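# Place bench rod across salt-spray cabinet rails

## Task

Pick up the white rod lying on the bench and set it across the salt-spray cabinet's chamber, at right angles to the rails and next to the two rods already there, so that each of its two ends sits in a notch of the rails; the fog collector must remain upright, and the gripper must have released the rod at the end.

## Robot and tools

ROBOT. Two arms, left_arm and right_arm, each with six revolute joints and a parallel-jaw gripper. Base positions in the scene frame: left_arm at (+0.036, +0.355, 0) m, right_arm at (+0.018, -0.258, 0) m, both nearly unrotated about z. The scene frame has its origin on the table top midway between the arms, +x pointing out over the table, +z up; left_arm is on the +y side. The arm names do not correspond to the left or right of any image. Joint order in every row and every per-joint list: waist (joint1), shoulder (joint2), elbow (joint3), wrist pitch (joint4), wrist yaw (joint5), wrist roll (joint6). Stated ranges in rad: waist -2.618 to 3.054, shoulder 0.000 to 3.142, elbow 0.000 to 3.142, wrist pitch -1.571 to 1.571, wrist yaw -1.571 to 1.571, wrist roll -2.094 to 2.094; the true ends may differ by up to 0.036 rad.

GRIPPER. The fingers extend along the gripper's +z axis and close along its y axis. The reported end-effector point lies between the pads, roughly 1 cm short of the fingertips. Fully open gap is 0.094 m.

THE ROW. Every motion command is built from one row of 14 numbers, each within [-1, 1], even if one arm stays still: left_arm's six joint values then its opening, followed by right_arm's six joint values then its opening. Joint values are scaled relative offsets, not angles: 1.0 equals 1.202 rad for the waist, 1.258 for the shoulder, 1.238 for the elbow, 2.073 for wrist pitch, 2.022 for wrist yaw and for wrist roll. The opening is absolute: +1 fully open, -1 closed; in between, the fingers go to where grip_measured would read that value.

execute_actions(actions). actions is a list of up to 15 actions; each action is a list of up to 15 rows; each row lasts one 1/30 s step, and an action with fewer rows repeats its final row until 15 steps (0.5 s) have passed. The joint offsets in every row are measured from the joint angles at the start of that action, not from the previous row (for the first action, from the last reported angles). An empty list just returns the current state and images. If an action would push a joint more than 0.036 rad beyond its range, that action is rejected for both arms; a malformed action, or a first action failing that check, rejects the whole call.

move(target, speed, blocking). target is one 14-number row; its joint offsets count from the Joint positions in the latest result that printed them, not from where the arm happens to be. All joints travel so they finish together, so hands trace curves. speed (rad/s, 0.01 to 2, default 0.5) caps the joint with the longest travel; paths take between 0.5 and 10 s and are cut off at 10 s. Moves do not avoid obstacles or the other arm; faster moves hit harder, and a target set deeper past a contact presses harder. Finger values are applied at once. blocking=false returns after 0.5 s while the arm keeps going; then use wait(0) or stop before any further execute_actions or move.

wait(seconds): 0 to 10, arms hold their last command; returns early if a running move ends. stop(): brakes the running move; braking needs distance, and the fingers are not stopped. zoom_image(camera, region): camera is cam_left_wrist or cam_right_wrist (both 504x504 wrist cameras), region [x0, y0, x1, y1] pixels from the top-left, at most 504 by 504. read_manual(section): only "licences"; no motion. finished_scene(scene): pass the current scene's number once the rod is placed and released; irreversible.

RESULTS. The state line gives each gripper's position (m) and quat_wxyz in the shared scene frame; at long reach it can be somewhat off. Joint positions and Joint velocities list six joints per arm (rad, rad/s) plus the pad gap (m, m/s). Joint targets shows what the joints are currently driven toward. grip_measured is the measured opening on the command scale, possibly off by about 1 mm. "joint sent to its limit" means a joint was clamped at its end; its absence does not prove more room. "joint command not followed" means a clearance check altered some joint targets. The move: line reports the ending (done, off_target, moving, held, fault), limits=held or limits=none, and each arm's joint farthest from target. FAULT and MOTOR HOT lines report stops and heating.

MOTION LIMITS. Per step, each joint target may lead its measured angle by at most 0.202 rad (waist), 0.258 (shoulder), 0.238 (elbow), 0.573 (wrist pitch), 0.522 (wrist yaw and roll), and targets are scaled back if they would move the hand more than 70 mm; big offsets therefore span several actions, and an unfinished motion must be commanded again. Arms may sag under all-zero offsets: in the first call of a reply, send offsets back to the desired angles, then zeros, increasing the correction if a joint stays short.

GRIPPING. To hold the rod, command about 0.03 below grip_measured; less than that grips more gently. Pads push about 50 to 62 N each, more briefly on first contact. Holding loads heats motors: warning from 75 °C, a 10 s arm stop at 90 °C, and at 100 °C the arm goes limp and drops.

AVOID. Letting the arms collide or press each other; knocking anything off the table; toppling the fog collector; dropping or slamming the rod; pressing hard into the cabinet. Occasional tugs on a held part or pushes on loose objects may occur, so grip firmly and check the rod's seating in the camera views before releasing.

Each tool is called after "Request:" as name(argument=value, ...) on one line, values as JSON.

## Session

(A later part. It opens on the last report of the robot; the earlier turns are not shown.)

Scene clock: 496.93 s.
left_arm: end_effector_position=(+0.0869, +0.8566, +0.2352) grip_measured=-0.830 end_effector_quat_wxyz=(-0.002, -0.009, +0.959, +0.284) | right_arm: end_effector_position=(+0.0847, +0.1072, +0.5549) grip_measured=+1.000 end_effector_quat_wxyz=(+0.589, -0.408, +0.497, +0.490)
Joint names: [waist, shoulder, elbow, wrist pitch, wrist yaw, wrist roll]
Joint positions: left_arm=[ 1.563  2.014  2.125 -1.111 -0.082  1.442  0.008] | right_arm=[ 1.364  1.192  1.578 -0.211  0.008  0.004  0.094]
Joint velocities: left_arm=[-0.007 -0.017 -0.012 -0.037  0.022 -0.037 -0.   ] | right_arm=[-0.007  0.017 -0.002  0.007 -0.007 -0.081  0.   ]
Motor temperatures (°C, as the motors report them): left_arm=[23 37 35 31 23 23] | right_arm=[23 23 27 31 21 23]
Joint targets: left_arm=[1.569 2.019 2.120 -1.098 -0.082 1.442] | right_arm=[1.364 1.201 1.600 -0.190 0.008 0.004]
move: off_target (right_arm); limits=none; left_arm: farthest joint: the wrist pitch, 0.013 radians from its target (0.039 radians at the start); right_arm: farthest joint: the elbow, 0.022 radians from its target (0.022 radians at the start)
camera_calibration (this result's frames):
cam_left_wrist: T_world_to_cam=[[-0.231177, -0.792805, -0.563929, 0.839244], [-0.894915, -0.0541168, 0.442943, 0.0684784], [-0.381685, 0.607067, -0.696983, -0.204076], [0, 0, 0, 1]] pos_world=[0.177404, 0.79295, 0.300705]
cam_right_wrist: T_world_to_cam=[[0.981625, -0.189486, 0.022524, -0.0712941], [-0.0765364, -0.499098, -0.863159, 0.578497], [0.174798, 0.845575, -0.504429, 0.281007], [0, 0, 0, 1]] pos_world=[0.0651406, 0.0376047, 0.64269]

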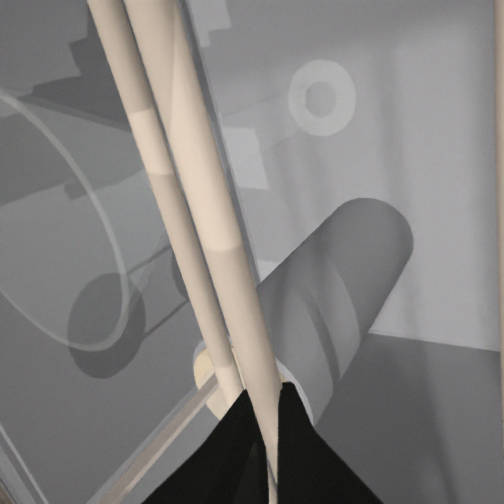

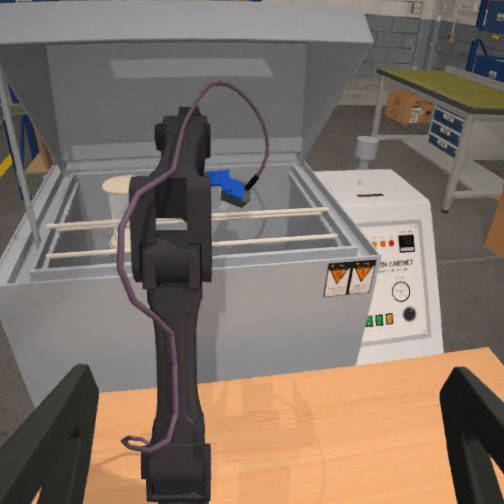

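Request:
move(target=[-0.011,-0.0486,-0.1163,0.0583,0,0,-0.87, 0,0.007,0.018,0.01,0,0,1], speed=0.1)

Request:
zoom_image(camera="cam_right_wrist", region=[20, 190, 120, 270])

Request:
zoom_image(camera="cam_right_wrist", region=[270, 180, 370, 260])

Scene clock: 513.10 s.
left_arm: end_effector_position=(+0.0878, +0.8581, +0.2151) grip_measured=-0.830 end_effector_quat_wxyz=(-0.006, -0.006, +0.958, +0.288) | right_arm: end_effector_position=(+0.0847, +0.1072, +0.5549) grip_measured=+1.000 end_effector_quat_wxyz=(+0.589, -0.408, +0.497, +0.490)
Joint names: [waist, shoulder, elbow, wrist pitch, wrist yaw, wrist roll]
Joint positions: left_arm=[ 1.559  1.984  1.993 -1.003 -0.09   1.448  0.008] | right_arm=[ 1.364  1.192  1.578 -0.211  0.008  0.004  0.094]
Joint velocities: left_arm=[-0.012  0.007 -0.017 -0.007 -0.022  0.051 -0.001] | right_arm=[-0.002 -0.012 -0.007 -0.007  0.037  0.007  0.   ]
Motor temperatures (°C, as the motors report them): left_arm=[23 38 33 31 23 23] | right_arm=[23 23 27 31 21 23]
Joint targets: left_arm=[1.550 1.953 1.981 -0.990 -0.082 1.442] | right_arm=[1.364 1.201 1.600 -0.190 0.008 0.004]
move: off_target (left_arm, right_arm); limits=none; left_arm: farthest joint: the shoulder, 0.031 radians from its target (0.061 radians at the start); right_arm: farthest joint: the elbow, 0.022 radians from its target (0.022 radians at the start)
camera_calibration (this result's frames):
cam_left_wrist: T_world_to_cam=[[-0.240628, -0.787459, -0.567456, 0.826286], [-0.891021, -0.0526508, 0.450899, 0.0749677], [-0.384941, 0.614114, -0.688973, -0.226139], [0, 0, 0, 1]] pos_world=[0.178575, 0.793489, 0.279274]
cam_right_wrist: T_world_to_cam=[[0.981625, -0.189486, 0.022524, -0.0712941], [-0.0765364, -0.499098, -0.863159, 0.578497], [0.174798, 0.845575, -0.504429, 0.281007], [0, 0, 0, 1]] pos_world=[0.0651406, 0.0376047, 0.64269]

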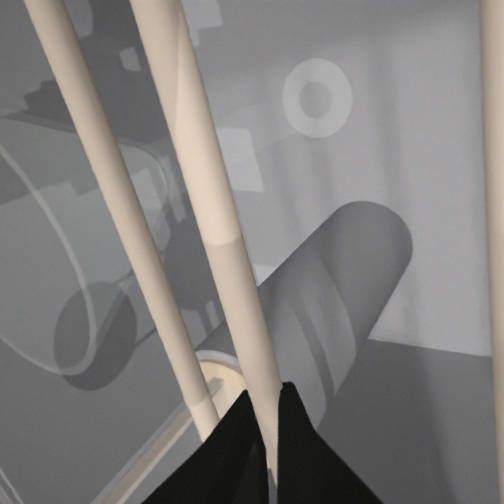

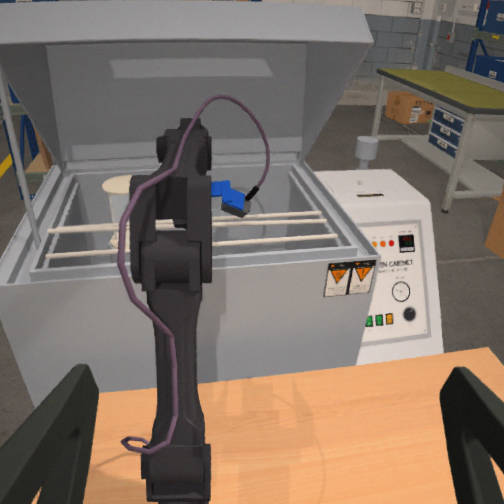

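Region (20, 190, 120, 270) of cam_right_wrist's 504x504 image, scaled by 5.040, with more detail than that image has; it fills the top 403 rows of this view, and the rest is white.

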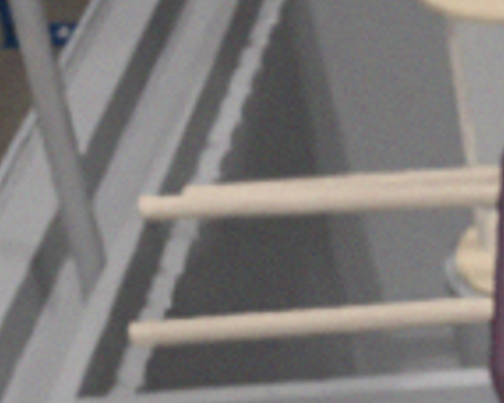

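Region (270, 180, 370, 260) of cam_right_wrist's 504x504 image, scaled by 5.040, with more detail than that image has; it fills the top 403 rows of this view, and the rest is white.

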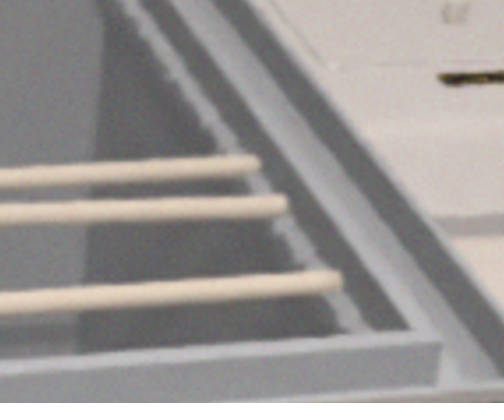

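Request:
execute_actions(actions=[])

Scene clock: 529.40 s.
left_arm: end_effector_position=(+0.0878, +0.8581, +0.2150) grip_measured=-0.830 end_effector_quat_wxyz=(-0.006, -0.006, +0.958, +0.288) | right_arm: end_effector_position=(+0.0847, +0.1072, +0.5549) grip_measured=+1.000 end_effector_quat_wxyz=(+0.589, -0.408, +0.497, +0.490)
Joint names: [waist, shoulder, elbow, wrist pitch, wrist yaw, wrist roll]
Joint positions: left_arm=[ 1.559  1.984  1.993 -1.003 -0.09   1.448  0.008] | right_arm=[ 1.364  1.192  1.578 -0.211  0.008  0.004  0.094]
Joint velocities: left_arm=[-0.012 -0.007 -0.002 -0.154  0.007 -0.007 -0.001] | right_arm=[-0.002 -0.007  0.002 -0.022 -0.007  0.066  0.   ]
Motor temperatures (°C, as the motors report them): left_arm=[23 41 32 31 23 23] | right_arm=[23 23 27 31 21 23]
Joint targets: left_arm=[1.550 1.953 1.981 -0.990 -0.082 1.442] | right_arm=[1.364 1.201 1.600 -0.190 0.008 0.004]
camera_calibration (this result's frames):
cam_left_wrist: T_world_to_cam=[[-0.240628, -0.787459, -0.567456, 0.826252], [-0.891021, -0.0526508, 0.450899, 0.0750139], [-0.384941, 0.614114, -0.688973, -0.226217], [0, 0, 0, 1]] pos_world=[0.178579, 0.793512, 0.279181]
cam_right_wrist: T_world_to_cam=[[0.981625, -0.189486, 0.022524, -0.0712941], [-0.0765364, -0.499098, -0.863159, 0.578497], [0.174798, 0.845575, -0.504429, 0.281007], [0, 0, 0, 1]] pos_world=[0.0651406, 0.0376047, 0.64269]

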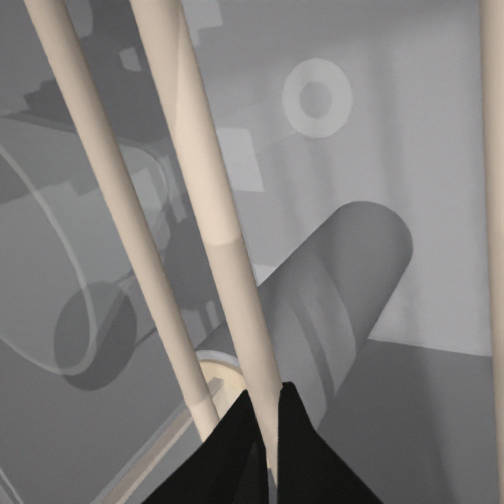

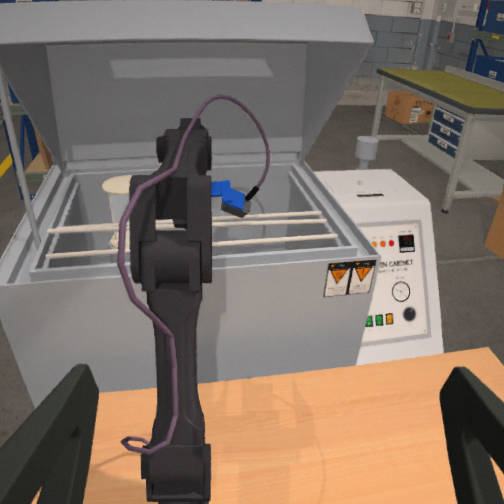

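Request:
zoom_image(camera="cam_right_wrist", region=[20, 190, 120, 270])

Request:
zoom_image(camera="cam_right_wrist", region=[270, 180, 370, 260])

Region (20, 190, 120, 270) of cam_right_wrist's 504x504 image, scaled by 5.040, with more detail than that image has; it fills the top 403 rows of this view, and the rest is white.

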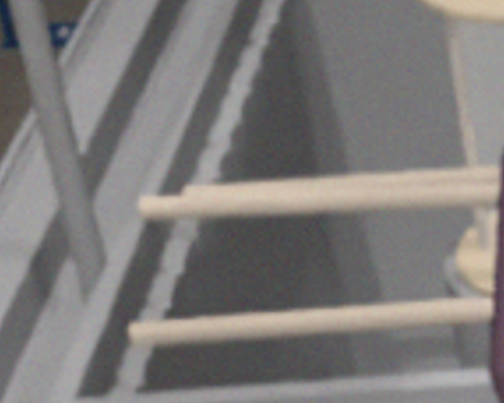

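Region (270, 180, 370, 260) of cam_right_wrist's 504x504 image, scaled by 5.040, with more detail than that image has; it fills the top 403 rows of this view, and the rest is white.

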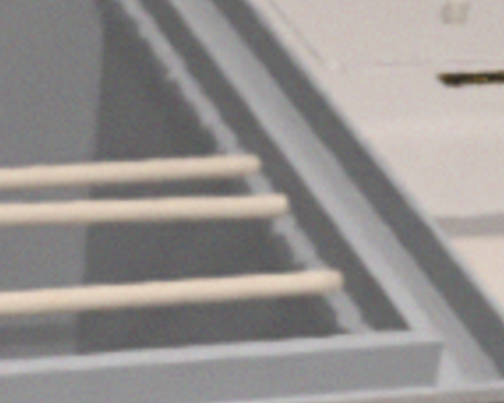

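Request:
move(target=[-0.0075,0.0175,0.0735,-0.0294,0.004,-0.003,-0.87,0,0.007,0.018,0.01,0,0,1], speed=0.1)

Request:
zoom_image(camera="cam_right_wrist", region=[20, 190, 120, 270])

Request:
zoom_image(camera="cam_right_wrist", region=[270, 180, 370, 260])

Scene clock: 566.00 s.
left_arm: end_effector_position=(+0.0873, +0.8570, +0.2331) grip_measured=-0.830 end_effector_quat_wxyz=(-0.006, -0.006, +0.955, +0.295) | right_arm: end_effector_position=(+0.0847, +0.1072, +0.5549) grip_measured=+1.000 end_effector_quat_wxyz=(+0.589, -0.408, +0.497, +0.490)
Joint names: [waist, shoulder, elbow, wrist pitch, wrist yaw, wrist roll]
Joint positions: left_arm=[ 1.559  1.984  2.058 -1.051 -0.092  1.45   0.008] | right_arm=[ 1.364  1.192  1.578 -0.211  0.008  0.004  0.094]
Joint velocities: left_arm=[-0.002 -0.007 -0.007  0.007 -0.022 -0.022 -0.   ] | right_arm=[-0.017 -0.027  0.017  0.037 -0.037  0.022  0.   ]
Motor temperatures (°C, as the motors report them): left_arm=[23 43 32 31 23 23] | right_arm=[23 23 27 31 21 23]
Joint targets: left_arm=[1.550 2.006 2.084 -1.064 -0.082 1.442] | right_arm=[1.364 1.201 1.600 -0.190 0.008 0.004]
move: off_target (left_arm, right_arm); limits=none; left_arm: farthest joint: the elbow, 0.026 radians from its target (0.091 radians at the start); right_arm: farthest joint: the elbow, 0.022 radians from its target (0.022 radians at the start)
camera_calibration (this result's frames):
cam_left_wrist: T_world_to_cam=[[-0.240544, -0.778069, -0.580299, 0.830416], [-0.890876, -0.0603627, 0.450219, 0.073052], [-0.38533, 0.625272, -0.678643, -0.225216], [0, 0, 0, 1]] pos_world=[0.178049, 0.791352, 0.296158]
cam_right_wrist: T_world_to_cam=[[0.981625, -0.189486, 0.022524, -0.0712941], [-0.0765364, -0.499098, -0.863159, 0.578497], [0.174798, 0.845575, -0.504429, 0.281007], [0, 0, 0, 1]] pos_world=[0.0651406, 0.0376047, 0.64269]

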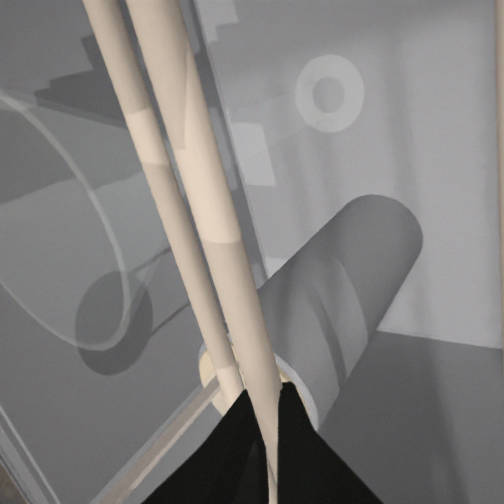

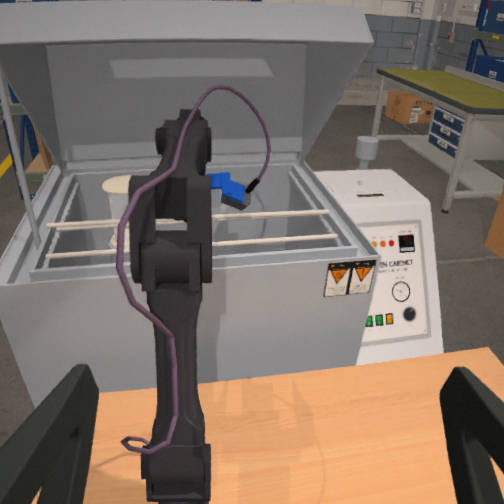

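Region (20, 190, 120, 270) of cam_right_wrist's 504x504 image, scaled by 5.040, with more detail than that image has; it fills the top 403 rows of this view, and the rest is white.

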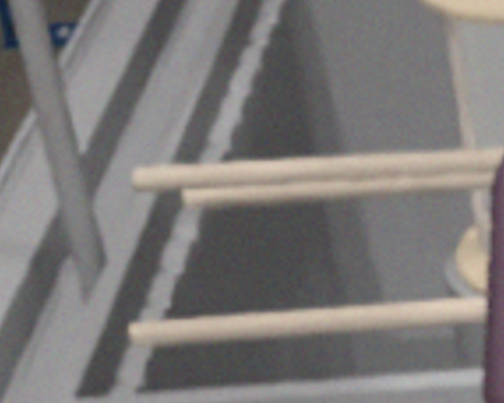

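Region (270, 180, 370, 260) of cam_right_wrist's 504x504 image, scaled by 5.040, with more detail than that image has; it fills the top 403 rows of this view, and the rest is white.

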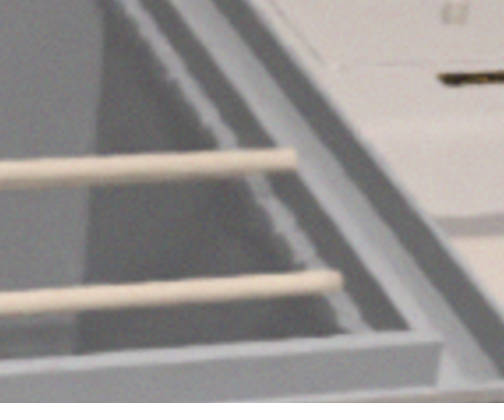

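Request:
move(target=[-0.0125,0.0,0.021,-0.0063,0.0109,-0.0119,-0.87,0,0.007,0.018,0.01,0,0,1], speed=0.05)

Request:
zoom_image(camera="cam_right_wrist", region=[20, 190, 120, 270])

Request:
zoom_image(camera="cam_right_wrist", region=[270, 180, 370, 260])

Scene clock: 588.73 s.
left_arm: end_effector_position=(+0.0919, +0.8562, +0.2329) grip_measured=-0.830 end_effector_quat_wxyz=(-0.001, -0.006, +0.956, +0.295) | right_arm: end_effector_position=(+0.0847, +0.1072, +0.5549) grip_measured=+1.000 end_effector_quat_wxyz=(+0.589, -0.408, +0.497, +0.490)
Joint names: [waist, shoulder, elbow, wrist pitch, wrist yaw, wrist roll]
Joint positions: left_arm=[ 1.551  1.984  2.058 -1.053 -0.087  1.439  0.008] | right_arm=[ 1.364  1.192  1.578 -0.211  0.008  0.004  0.094]
Joint velocities: left_arm=[-0.007  0.002 -0.002 -0.022 -0.007  0.081  0.   ] | right_arm=[0.002 0.007 0.012 0.037 0.051 0.051 0.   ]
Motor temperatures (°C, as the motors report them): left_arm=[23 40 34 31 23 23] | right_arm=[23 23 27 31 21 23]
Joint targets: left_arm=[1.544 1.984 2.084 -1.065 -0.070 1.426] | right_arm=[1.364 1.201 1.600 -0.190 0.008 0.004]
move: off_target (left_arm, right_arm); limits=none; left_arm: farthest joint: the elbow, 0.026 radians from its target (0.026 radians at the start); right_arm: farthest joint: the elbow, 0.022 radians from its target (0.022 radians at the start)
camera_calibration (this result's frames):
cam_left_wrist: T_world_to_cam=[[-0.236375, -0.778548, -0.581369, 0.831121], [-0.895321, -0.0579558, 0.441636, 0.0776172], [-0.377528, 0.624903, -0.683351, -0.22242], [0, 0, 0, 1]] pos_world=[0.181979, 0.790557, 0.296918]
cam_right_wrist: T_world_to_cam=[[0.981625, -0.189486, 0.022524, -0.0712941], [-0.0765364, -0.499098, -0.863159, 0.578497], [0.174798, 0.845575, -0.504429, 0.281007], [0, 0, 0, 1]] pos_world=[0.0651406, 0.0376047, 0.64269]

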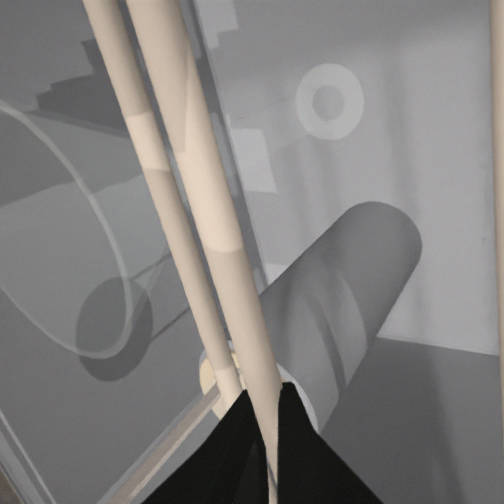

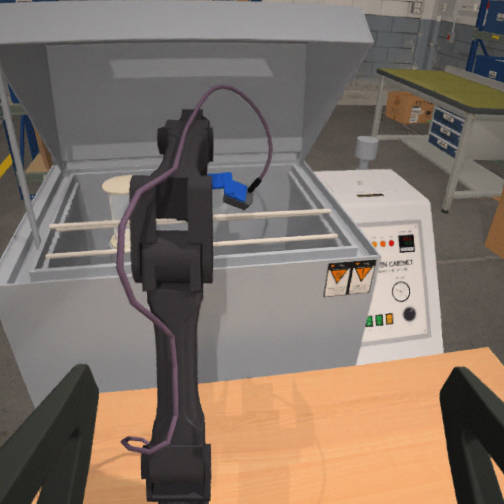

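Region (20, 190, 120, 270) of cam_right_wrist's 504x504 image, scaled by 5.040, with more detail than that image has; it fills the top 403 rows of this view, and the rest is white.

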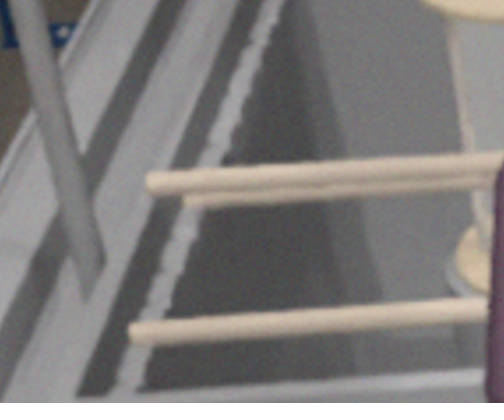

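Region (270, 180, 370, 260) of cam_right_wrist's 504x504 image, scaled by 5.040, with more detail than that image has; it fills the top 403 rows of this view, and the rest is white.

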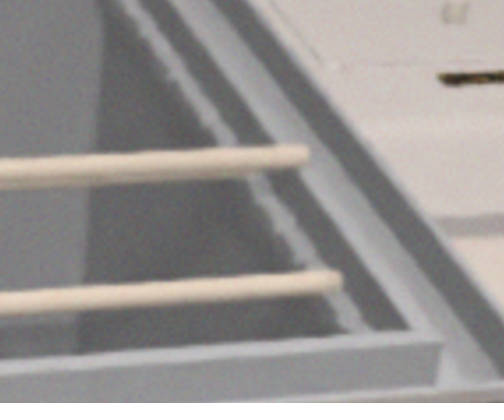

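Request:
move(target=[0.001,0.0,-0.0646,0.0304,0.002,-0.002,-0.87,0,0.007,0.018,0.01,0,0,1], speed=0.08)

Request:
zoom_image(camera="cam_right_wrist", region=[20, 190, 120, 270])

Request:
zoom_image(camera="cam_right_wrist", region=[270, 180, 370, 260])

Scene clock: 612.90 s.
left_arm: end_effector_position=(+0.0919, +0.8564, +0.2126) grip_measured=-0.830 end_effector_quat_wxyz=(-0.003, -0.006, +0.959, +0.284) | right_arm: end_effector_position=(+0.0847, +0.1072, +0.5549) grip_measured=+1.000 end_effector_quat_wxyz=(+0.589, -0.408, +0.497, +0.490)
Joint names: [waist, shoulder, elbow, wrist pitch, wrist yaw, wrist roll]
Joint positions: left_arm=[ 1.551  1.984  1.987 -1.005 -0.087  1.439  0.008] | right_arm=[ 1.364  1.192  1.578 -0.211  0.008  0.004  0.094]
Joint velocities: left_arm=[-0.007  0.017 -0.012 -0.066  0.037 -0.081 -0.   ] | right_arm=[-0.002 -0.012 -0.007  0.051 -0.007 -0.022  0.   ]
Motor temperatures (°C, as the motors report them): left_arm=[23 41 35 31 23 23] | right_arm=[23 23 27 31 21 23]
Joint targets: left_arm=[1.553 1.984 1.978 -0.989 -0.083 1.435] | right_arm=[1.364 1.201 1.600 -0.190 0.008 0.004]
move: off_target (right_arm); limits=none; left_arm: farthest joint: the wrist pitch, 0.015 radians from its target (0.063 radians at the start); right_arm: farthest joint: the elbow, 0.022 radians from its target (0.022 radians at the start)
camera_calibration (this result's frames):
cam_left_wrist: T_world_to_cam=[[-0.237526, -0.791654, -0.562908, 0.826898], [-0.894008, -0.0484809, 0.44542, 0.077537], [-0.379909, 0.609043, -0.69623, -0.219787], [0, 0, 0, 1]] pos_world=[0.18223, 0.792236, 0.277909]
cam_right_wrist: T_world_to_cam=[[0.981625, -0.189486, 0.022524, -0.0712941], [-0.0765364, -0.499098, -0.863159, 0.578497], [0.174798, 0.845575, -0.504429, 0.281007], [0, 0, 0, 1]] pos_world=[0.0651406, 0.0376047, 0.64269]

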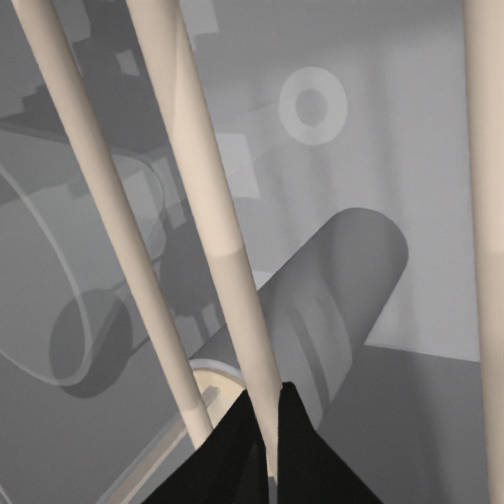

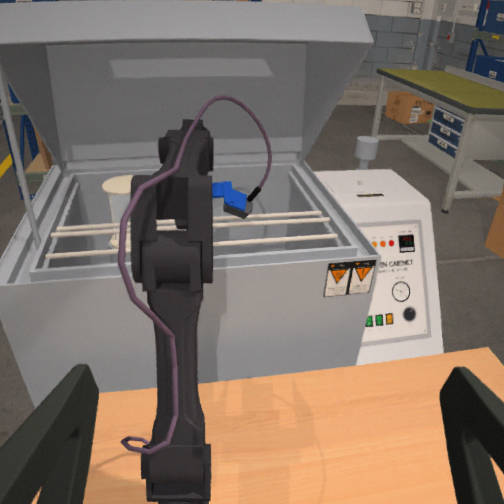

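Region (20, 190, 120, 270) of cam_right_wrist's 504x504 image, scaled by 5.040, with more detail than that image has; it fills the top 403 rows of this view, and the rest is white.

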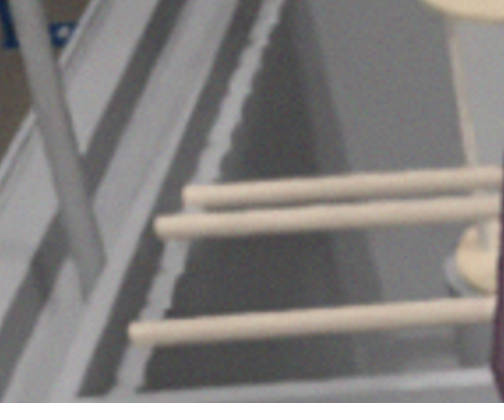

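Region (270, 180, 370, 260) of cam_right_wrist's 504x504 image, scaled by 5.040, with more detail than that image has; it fills the top 403 rows of this view, and the rest is white.

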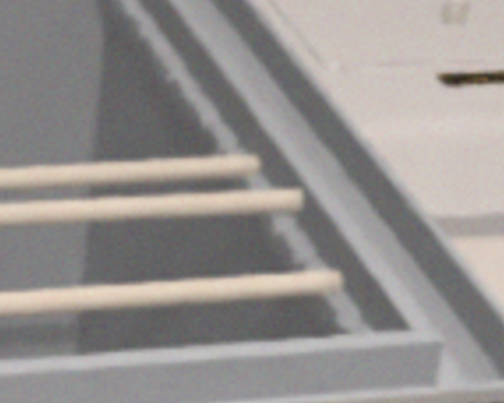

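Request:
move(target=[0.001,0.0,-0.0355,0.0193,0.002,-0.0099,-0.87,0,0.007,0.018,0.01,0,0,1], speed=0.05)

Request:
zoom_image(camera="cam_right_wrist", region=[20, 190, 120, 270])

Request:
zoom_image(camera="cam_right_wrist", region=[270, 180, 370, 260])

Scene clock: 633.67 s.
left_arm: end_effector_position=(+0.0920, +0.8566, +0.2033) grip_measured=-0.830 end_effector_quat_wxyz=(-0.002, -0.009, +0.960, +0.280) | right_arm: end_effector_position=(+0.0847, +0.1072, +0.5549) grip_measured=+1.000 end_effector_quat_wxyz=(+0.589, -0.408, +0.497, +0.490)
Joint names: [waist, shoulder, elbow, wrist pitch, wrist yaw, wrist roll]
Joint positions: left_arm=[ 1.551  1.984  1.954 -0.979 -0.087  1.432  0.008] | right_arm=[ 1.364  1.192  1.578 -0.211  0.008  0.004  0.094]
Joint velocities: left_arm=[ 0.007 -0.002 -0.007  0.051 -0.066  0.022 -0.   ] | right_arm=[ 0.002  0.002 -0.017  0.007 -0.007 -0.051  0.   ]
Motor temperatures (°C, as the motors report them): left_arm=[23 41 33 31 23 23] | right_arm=[23 23 27 31 21 23]
Joint targets: left_arm=[1.553 1.984 1.944 -0.965 -0.083 1.418] | right_arm=[1.364 1.201 1.600 -0.190 0.008 0.004]
move: off_target (right_arm); limits=none; left_arm: farthest joint: the wrist pitch, 0.014 radians from its target (0.040 radians at the start); right_arm: farthest joint: the elbow, 0.022 radians from its target (0.022 radians at the start)
camera_calibration (this result's frames):
cam_left_wrist: T_world_to_cam=[[-0.232246, -0.797268, -0.557158, 0.824998], [-0.89471, -0.0495724, 0.443887, 0.0830368], [-0.381517, 0.601587, -0.701811, -0.218726], [0, 0, 0, 1]] pos_world=[0.182449, 0.793443, 0.269291]
cam_right_wrist: T_world_to_cam=[[0.981625, -0.189486, 0.022524, -0.0712941], [-0.0765364, -0.499098, -0.863159, 0.578497], [0.174798, 0.845575, -0.504429, 0.281007], [0, 0, 0, 1]] pos_world=[0.0651406, 0.0376047, 0.64269]

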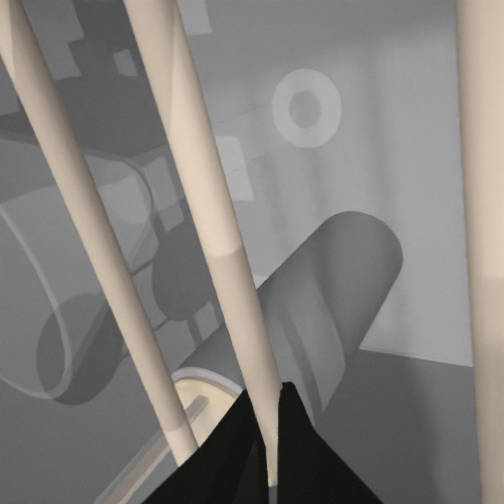

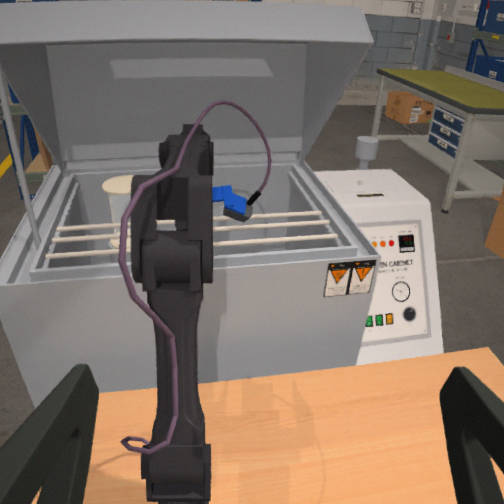

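Region (20, 190, 120, 270) of cam_right_wrist's 504x504 image, scaled by 5.040, with more detail than that image has; it fills the top 403 rows of this view, and the rest is white.

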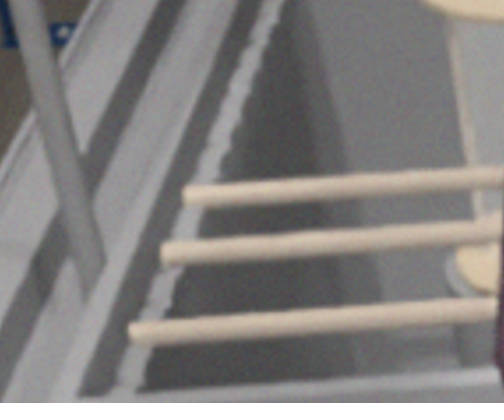

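Region (270, 180, 370, 260) of cam_right_wrist's 504x504 image, scaled by 5.040, with more detail than that image has; it fills the top 403 rows of this view, and the rest is white.

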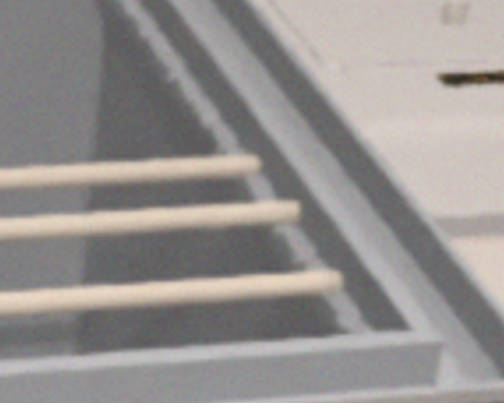

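Request:
move(target=[0.001,0.0,-0.021,0.012,0.002,-0.004,-0.87,0,0.007,0.018,0.01,0,0,1], speed=0.04)

Request:
zoom_image(camera="cam_right_wrist", region=[20, 190, 120, 270])

Request:
zoom_image(camera="cam_right_wrist", region=[270, 180, 370, 260])

Scene clock: 641.37 s.
left_arm: end_effector_position=(+0.0920, +0.8569, +0.2023) grip_measured=-0.830 end_effector_quat_wxyz=(-0.002, -0.009, +0.960, +0.280) | right_arm: end_effector_position=(+0.0847, +0.1072, +0.5549) grip_measured=+1.000 end_effector_quat_wxyz=(+0.589, -0.408, +0.497, +0.490)
Joint names: [waist, shoulder, elbow, wrist pitch, wrist yaw, wrist roll]
Joint positions: left_arm=[ 1.551  1.984  1.95  -0.975 -0.087  1.433  0.008] | right_arm=[ 1.364  1.192  1.578 -0.211  0.008  0.004  0.094]
Joint velocities: left_arm=[-0.022  0.002 -0.017 -0.007  0.007 -0.007  0.001] | right_arm=[ 0.007  0.007  0.002 -0.007 -0.022 -0.095  0.   ]
Motor temperatures (°C, as the motors report them): left_arm=[23 42 33 31 23 23] | right_arm=[23 23 27 31 21 23]
Joint targets: left_arm=[1.553 1.984 1.928 -0.954 -0.083 1.425] | right_arm=[1.364 1.201 1.600 -0.190 0.008 0.004]
move: off_target (left_arm, right_arm); limits=none; left_arm: farthest joint: the elbow, 0.022 radians from its target (0.026 radians at the start); right_arm: farthest joint: the elbow, 0.022 radians from its target (0.022 radians at the start)
camera_calibration (this result's frames):
cam_left_wrist: T_world_to_cam=[[-0.232586, -0.796985, -0.557422, 0.824537], [-0.89466, -0.0494506, 0.444003, 0.0833949], [-0.381429, 0.601972, -0.701529, -0.219974], [0, 0, 0, 1]] pos_world=[0.182481, 0.793685, 0.268269]
cam_right_wrist: T_world_to_cam=[[0.981625, -0.189486, 0.022524, -0.0712941], [-0.0765364, -0.499098, -0.863159, 0.578497], [0.174798, 0.845575, -0.504429, 0.281007], [0, 0, 0, 1]] pos_world=[0.0651406, 0.0376047, 0.64269]

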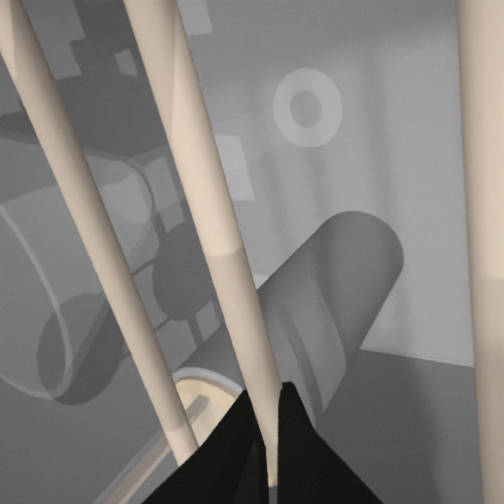

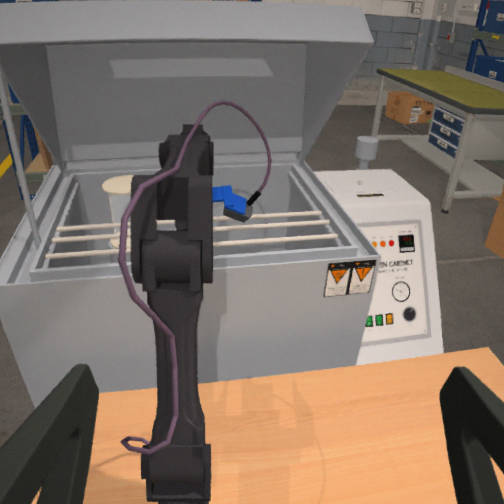

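Region (20, 190, 120, 270) of cam_right_wrist's 504x504 image, scaled by 5.040, with more detail than that image has; it fills the top 403 rows of this view, and the rest is white.

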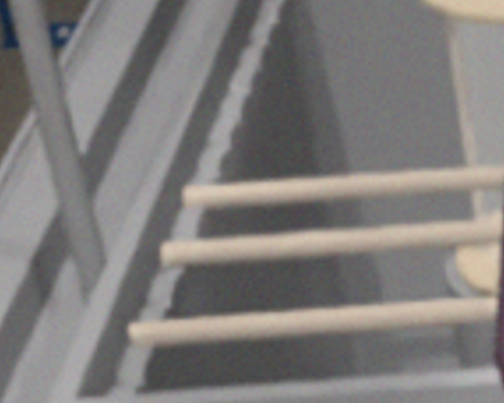

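Region (270, 180, 370, 260) of cam_right_wrist's 504x504 image, scaled by 5.040, with more detail than that image has; it fills the top 403 rows of this view, and the rest is white.

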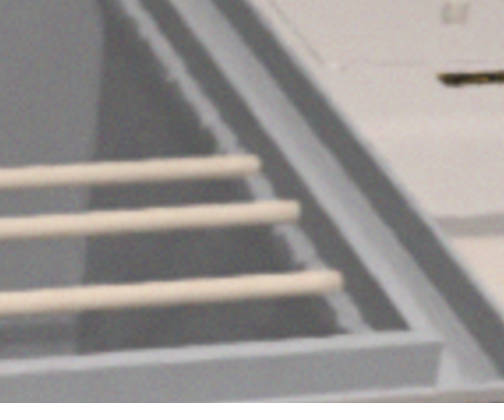

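Request:
execute_actions(actions=[[[0,0,-0.012,0.007,0,0,-0.87,0,0.007,0.018,0.01,0,0,1],[0,0,-0.008,0.005,0,0,-0.87,0,0.007,0.018,0.01,0,0,1],[0,0,-0.004,0.003,0,0,-0.87,0,0.007,0.018,0.01,0,0,1],[0,0,0,0.002,0,0,-0.87,0,0.007,0.018,0.01,0,0,1],[0,0,0,0.002,0,0,-0.86,0,0.007,0.018,0.01,0,0,1],[0,0,0,0.002,0,0,-0.85,0,0.007,0.018,0.01,0,0,1],[0,0,0,0.002,0,0,-0.84,0,0.007,0.018,0.01,0,0,1],[0,0,0,0.002,0,0,-0.83,0,0.007,0.018,0.01,0,0,1],[0,0,0,0.002,0,0,-0.82,0,0.007,0.018,0.01,0,0,1],[0,0,0,0.002,0,0,-0.81,0,0.007,0.018,0.01,0,0,1],[0,0,0,0.002,0,0,-0.80,0,0.007,0.018,0.01,0,0,1],[0,0,0,0.002,0,0,-0.79,0,0.007,0.018,0.01,0,0,1],[0,0,0,0.002,0,0,-0.78,0,0.007,0.018,0.01,0,0,1],[0,0,0,0.002,0,0,-0.77,0,0.007,0.018,0.01,0,0,1],[0,0,0,0.002,0,0,-0.76,0,0.007,0.018,0.01,0,0,1]],[[0,0,0,0,0,0,-0.75,0,0,0,0,0,0,1],[0,0,0,0,0,0,-0.74,0,0,0,0,0,0,1],[0,0,0,0,0,0,-0.73,0,0,0,0,0,0,1],[0,0,0,0,0,0,-0.72,0,0,0,0,0,0,1],[0,0,0,0,0,0,-0.71,0,0,0,0,0,0,1],[0,0,0,0,0,0,-0.70,0,0,0,0,0,0,1],[0,0,0,0,0,0,-0.69,0,0,0,0,0,0,1],[0,0,0,0,0,0,-0.68,0,0,0,0,0,0,1],[0,0,0,0,0,0,-0.67,0,0,0,0,0,0,1],[0,0,0,0,0,0,-0.66,0,0,0,0,0,0,1],[0,0,0,0,0,0,-0.65,0,0,0,0,0,0,1],[0,0,0,0,0,0,-0.64,0,0,0,0,0,0,1],[0,0,0,0,0,0,-0.63,0,0,0,0,0,0,1],[0,0,0,0,0,0,-0.62,0,0,0,0,0,0,1],[0,0,0,0,0,0,-0.61,0,0,0,0,0,0,1]]])

Request:
zoom_image(camera="cam_right_wrist", region=[20, 190, 120, 270])

Request:
zoom_image(camera="cam_right_wrist", region=[270, 180, 370, 260])

Scene clock: 661.00 s.
left_arm: end_effector_position=(+0.0920, +0.8570, +0.2024) grip_measured=-0.617 end_effector_quat_wxyz=(-0.003, -0.009, +0.960, +0.280) | right_arm: end_effector_position=(+0.0847, +0.1072, +0.5549) grip_measured=+1.000 end_effector_quat_wxyz=(+0.589, -0.408, +0.497, +0.490)
Joint names: [waist, shoulder, elbow, wrist pitch, wrist yaw, wrist roll]
Joint positions: left_arm=[ 1.551  1.984  1.95  -0.974 -0.088  1.433  0.018] | right_arm=[ 1.364  1.192  1.578 -0.211  0.008  0.004  0.094]
Joint velocities: left_arm=[-0.002 -0.022 -0.022 -0.066  0.022 -0.022  0.01 ] | right_arm=[-0.007 -0.012 -0.002  0.037 -0.066 -0.051  0.   ]
Motor temperatures (°C, as the motors report them): left_arm=[23 42 32 32 23 23] | right_arm=[23 23 27 31 21 23]
Joint targets: left_arm=[1.551 1.984 1.950 -0.975 -0.088 1.433] | right_arm=[1.364 1.192 1.578 -0.211 0.008 0.004]
camera_calibration (this result's frames):
cam_left_wrist: T_world_to_cam=[[-0.232942, -0.796723, -0.557647, 0.824477], [-0.894457, -0.0495315, 0.444402, 0.0832945], [-0.381687, 0.602311, -0.701096, -0.220364], [0, 0, 0, 1]] pos_world=[0.182449, 0.793733, 0.268255]
cam_right_wrist: T_world_to_cam=[[0.981625, -0.189486, 0.022524, -0.0712941], [-0.0765364, -0.499098, -0.863159, 0.578497], [0.174798, 0.845575, -0.504429, 0.281007], [0, 0, 0, 1]] pos_world=[0.0651406, 0.0376047, 0.64269]

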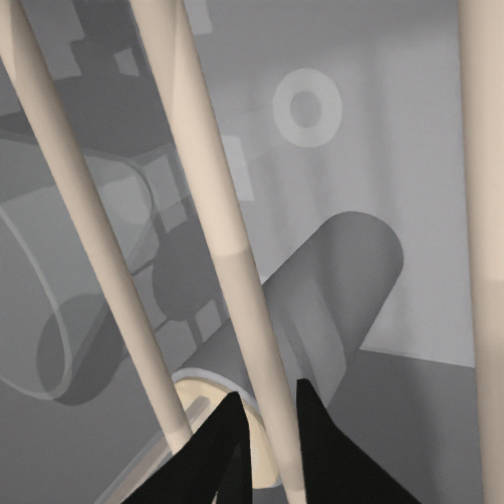

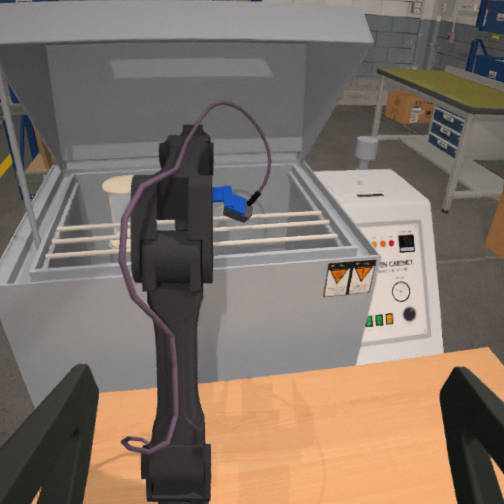

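Region (20, 190, 120, 270) of cam_right_wrist's 504x504 image, scaled by 5.040, with more detail than that image has; it fills the top 403 rows of this view, and the rest is white.

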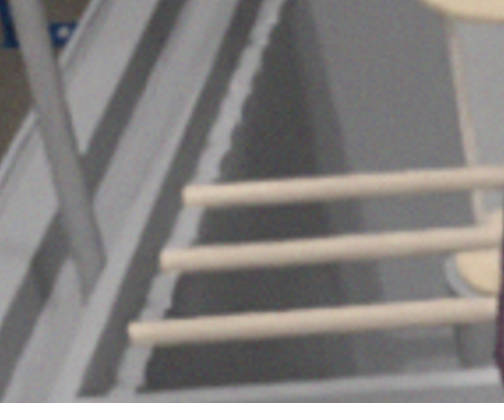

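Region (270, 180, 370, 260) of cam_right_wrist's 504x504 image, scaled by 5.040, with more detail than that image has; it fills the top 403 rows of this view, and the rest is white.

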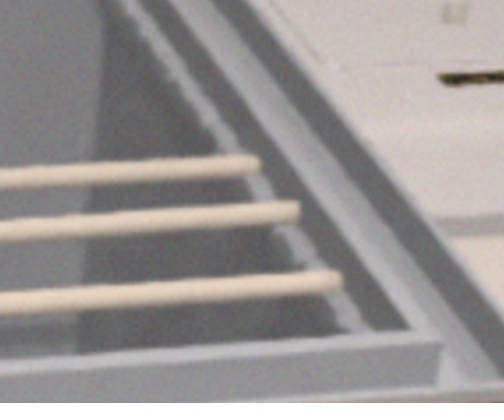

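Request:
execute_actions(actions=[[[0,0,0,0,0,0,-0.60,0,0.007,0.018,0.01,0,0,1],[0,0,0,0,0,0,-0.59,0,0.007,0.018,0.01,0,0,1],[0,0,0,0,0,0,-0.58,0,0.007,0.018,0.01,0,0,1],[0,0,0,0,0,0,-0.57,0,0.007,0.018,0.01,0,0,1],[0,0,0,0,0,0,-0.56,0,0.007,0.018,0.01,0,0,1],[0,0,0,0,0,0,-0.55,0,0.007,0.018,0.01,0,0,1],[0,0,0,0,0,0,-0.54,0,0.007,0.018,0.01,0,0,1],[0,0,0,0,0,0,-0.53,0,0.007,0.018,0.01,0,0,1],[0,0,0,0,0,0,-0.52,0,0.007,0.018,0.01,0,0,1],[0,0,0,0,0,0,-0.51,0,0.007,0.018,0.01,0,0,1],[0,0,0,0,0,0,-0.50,0,0.007,0.018,0.01,0,0,1],[0,0,0,0,0,0,-0.49,0,0.007,0.018,0.01,0,0,1],[0,0,0,0,0,0,-0.48,0,0.007,0.018,0.01,0,0,1],[0,0,0,0,0,0,-0.47,0,0.007,0.018,0.01,0,0,1],[0,0,0,0,0,0,-0.46,0,0.007,0.018,0.01,0,0,1]]])

Request:
zoom_image(camera="cam_right_wrist", region=[20, 190, 120, 270])

Request:
zoom_image(camera="cam_right_wrist", region=[270, 180, 370, 260])

Scene clock: 670.93 s.
left_arm: end_effector_position=(+0.0920, +0.8570, +0.2024) grip_measured=-0.467 end_effector_quat_wxyz=(-0.003, -0.009, +0.960, +0.280) | right_arm: end_effector_position=(+0.0847, +0.1072, +0.5549) grip_measured=+1.000 end_effector_quat_wxyz=(+0.589, -0.408, +0.497, +0.490)
Joint names: [waist, shoulder, elbow, wrist pitch, wrist yaw, wrist roll]
Joint positions: left_arm=[ 1.551  1.984  1.95  -0.974 -0.088  1.433  0.025] | right_arm=[ 1.364  1.192  1.578 -0.211  0.008  0.004  0.094]
Joint velocities: left_arm=[-0.002 -0.007 -0.012  0.037 -0.081  0.022  0.01 ] | right_arm=[ 0.022 -0.012  0.002  0.007  0.007 -0.022  0.   ]
Motor temperatures (°C, as the motors report them): left_arm=[23 42 32 31 23 23] | right_arm=[23 23 27 31 21 23]
Joint targets: left_arm=[1.551 1.984 1.950 -0.974 -0.088 1.433] | right_arm=[1.364 1.201 1.600 -0.190 0.008 0.004]
camera_calibration (this result's frames):
cam_left_wrist: T_world_to_cam=[[-0.232942, -0.796723, -0.557647, 0.824477], [-0.894457, -0.0495315, 0.444402, 0.0832945], [-0.381687, 0.602311, -0.701096, -0.220364], [0, 0, 0, 1]] pos_world=[0.182449, 0.793733, 0.268255]
cam_right_wrist: T_world_to_cam=[[0.981625, -0.189486, 0.022524, -0.0712941], [-0.0765364, -0.499098, -0.863159, 0.578497], [0.174798, 0.845575, -0.504429, 0.281007], [0, 0, 0, 1]] pos_world=[0.0651406, 0.0376047, 0.64269]

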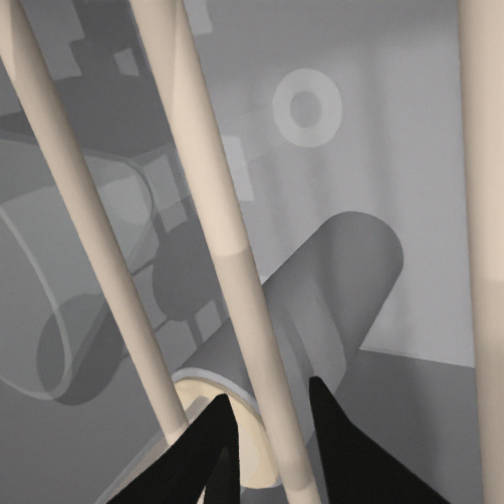

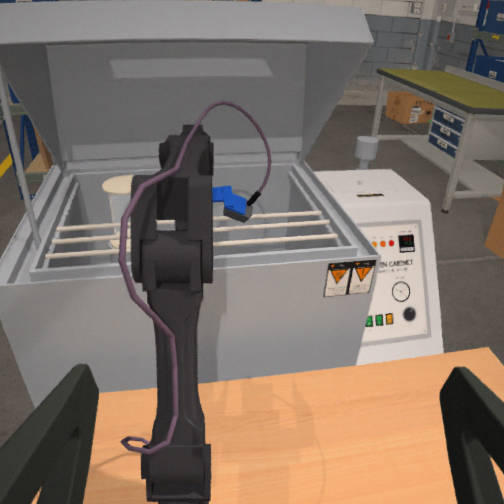

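Region (20, 190, 120, 270) of cam_right_wrist's 504x504 image, scaled by 5.040, with more detail than that image has; it fills the top 403 rows of this view, and the rest is white.

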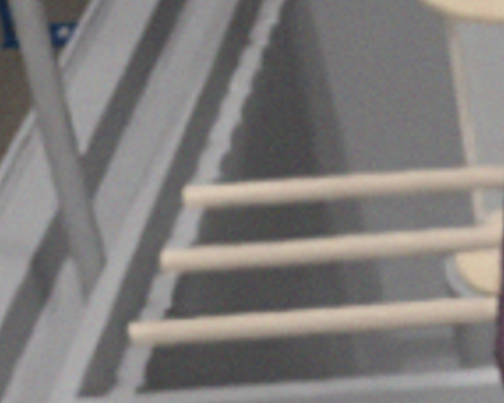

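Region (270, 180, 370, 260) of cam_right_wrist's 504x504 image, scaled by 5.040, with more detail than that image has; it fills the top 403 rows of this view, and the rest is white.

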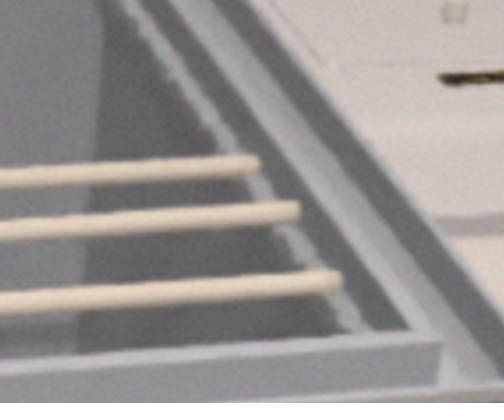

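Request:
move(target=[0,-0.08,0.107,-0.09,0,0,-0.45,0,0.007,0.018,0.01,0,0,1], speed=0.15)

Request:
zoom_image(camera="cam_right_wrist", region=[20, 190, 120, 270])

Request:
zoom_image(camera="cam_right_wrist", region=[270, 180, 370, 260])

Scene clock: 717.70 s.
left_arm: end_effector_position=(+0.0880, +0.8295, +0.2592) grip_measured=-0.452 end_effector_quat_wxyz=(-0.001, -0.009, +0.956, +0.293) | right_arm: end_effector_position=(+0.0847, +0.1072, +0.5549) grip_measured=+1.000 end_effector_quat_wxyz=(+0.589, -0.408, +0.497, +0.490)
Joint names: [waist, shoulder, elbow, wrist pitch, wrist yaw, wrist roll]
Joint positions: left_arm=[ 1.551  1.906  2.062 -1.138 -0.088  1.433  0.026] | right_arm=[ 1.364  1.192  1.578 -0.211  0.008  0.004  0.094]
Joint velocities: left_arm=[-0.007 -0.002 -0.017  0.066 -0.022  0.022  0.001] | right_arm=[ 0.007 -0.002  0.007 -0.066 -0.066 -0.037  0.   ]
Motor temperatures (°C, as the motors report them): left_arm=[23 43 33 31 23 23] | right_arm=[23 23 27 31 21 23]
Joint targets: left_arm=[1.551 1.883 2.082 -1.161 -0.088 1.433] | right_arm=[1.364 1.201 1.600 -0.190 0.008 0.004]
move: off_target (left_arm, right_arm); limits=none; left_arm: farthest joint: the wrist pitch, 0.023 radians from its target (0.186 radians at the start); right_arm: farthest joint: the elbow, 0.022 radians from its target (0.022 radians at the start)
camera_calibration (this result's frames):
cam_left_wrist: T_world_to_cam=[[-0.23075, -0.7817, -0.579396, 0.826314], [-0.896161, -0.0612099, 0.439487, 0.0642203], [-0.379012, 0.620644, -0.686405, -0.184781], [0, 0, 0, 1]] pos_world=[0.17819, 0.764544, 0.323705]
cam_right_wrist: T_world_to_cam=[[0.981625, -0.189486, 0.022524, -0.0712941], [-0.0765364, -0.499098, -0.863159, 0.578497], [0.174798, 0.845575, -0.504429, 0.281007], [0, 0, 0, 1]] pos_world=[0.0651406, 0.0376047, 0.64269]

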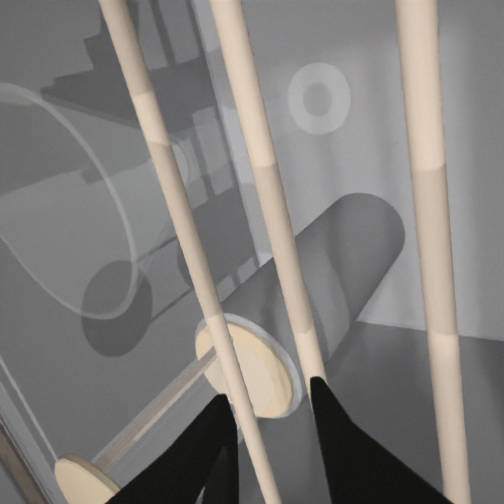

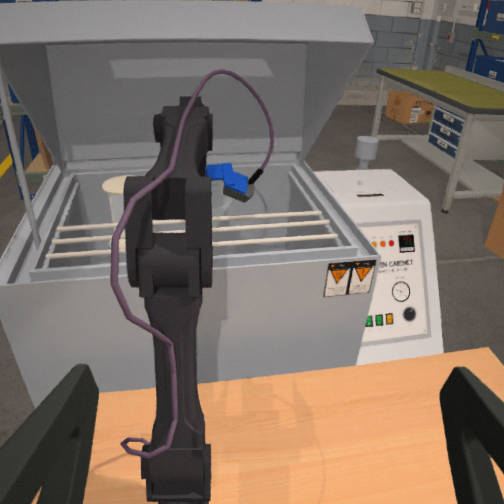

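Region (20, 190, 120, 270) of cam_right_wrist's 504x504 image, scaled by 5.040, with more detail than that image has; it fills the top 403 rows of this view, and the rest is white.

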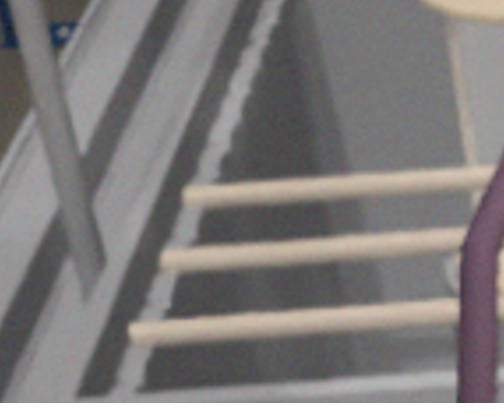

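Region (270, 180, 370, 260) of cam_right_wrist's 504x504 image, scaled by 5.040, with more detail than that image has; it fills the top 403 rows of this view, and the rest is white.

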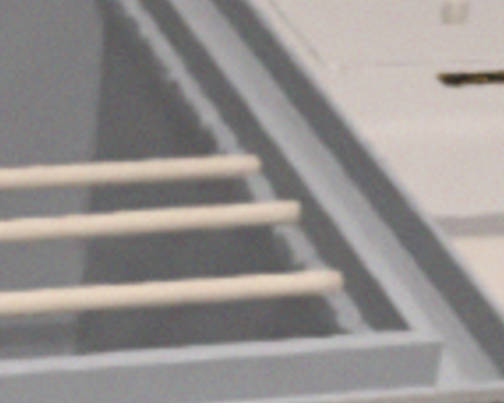

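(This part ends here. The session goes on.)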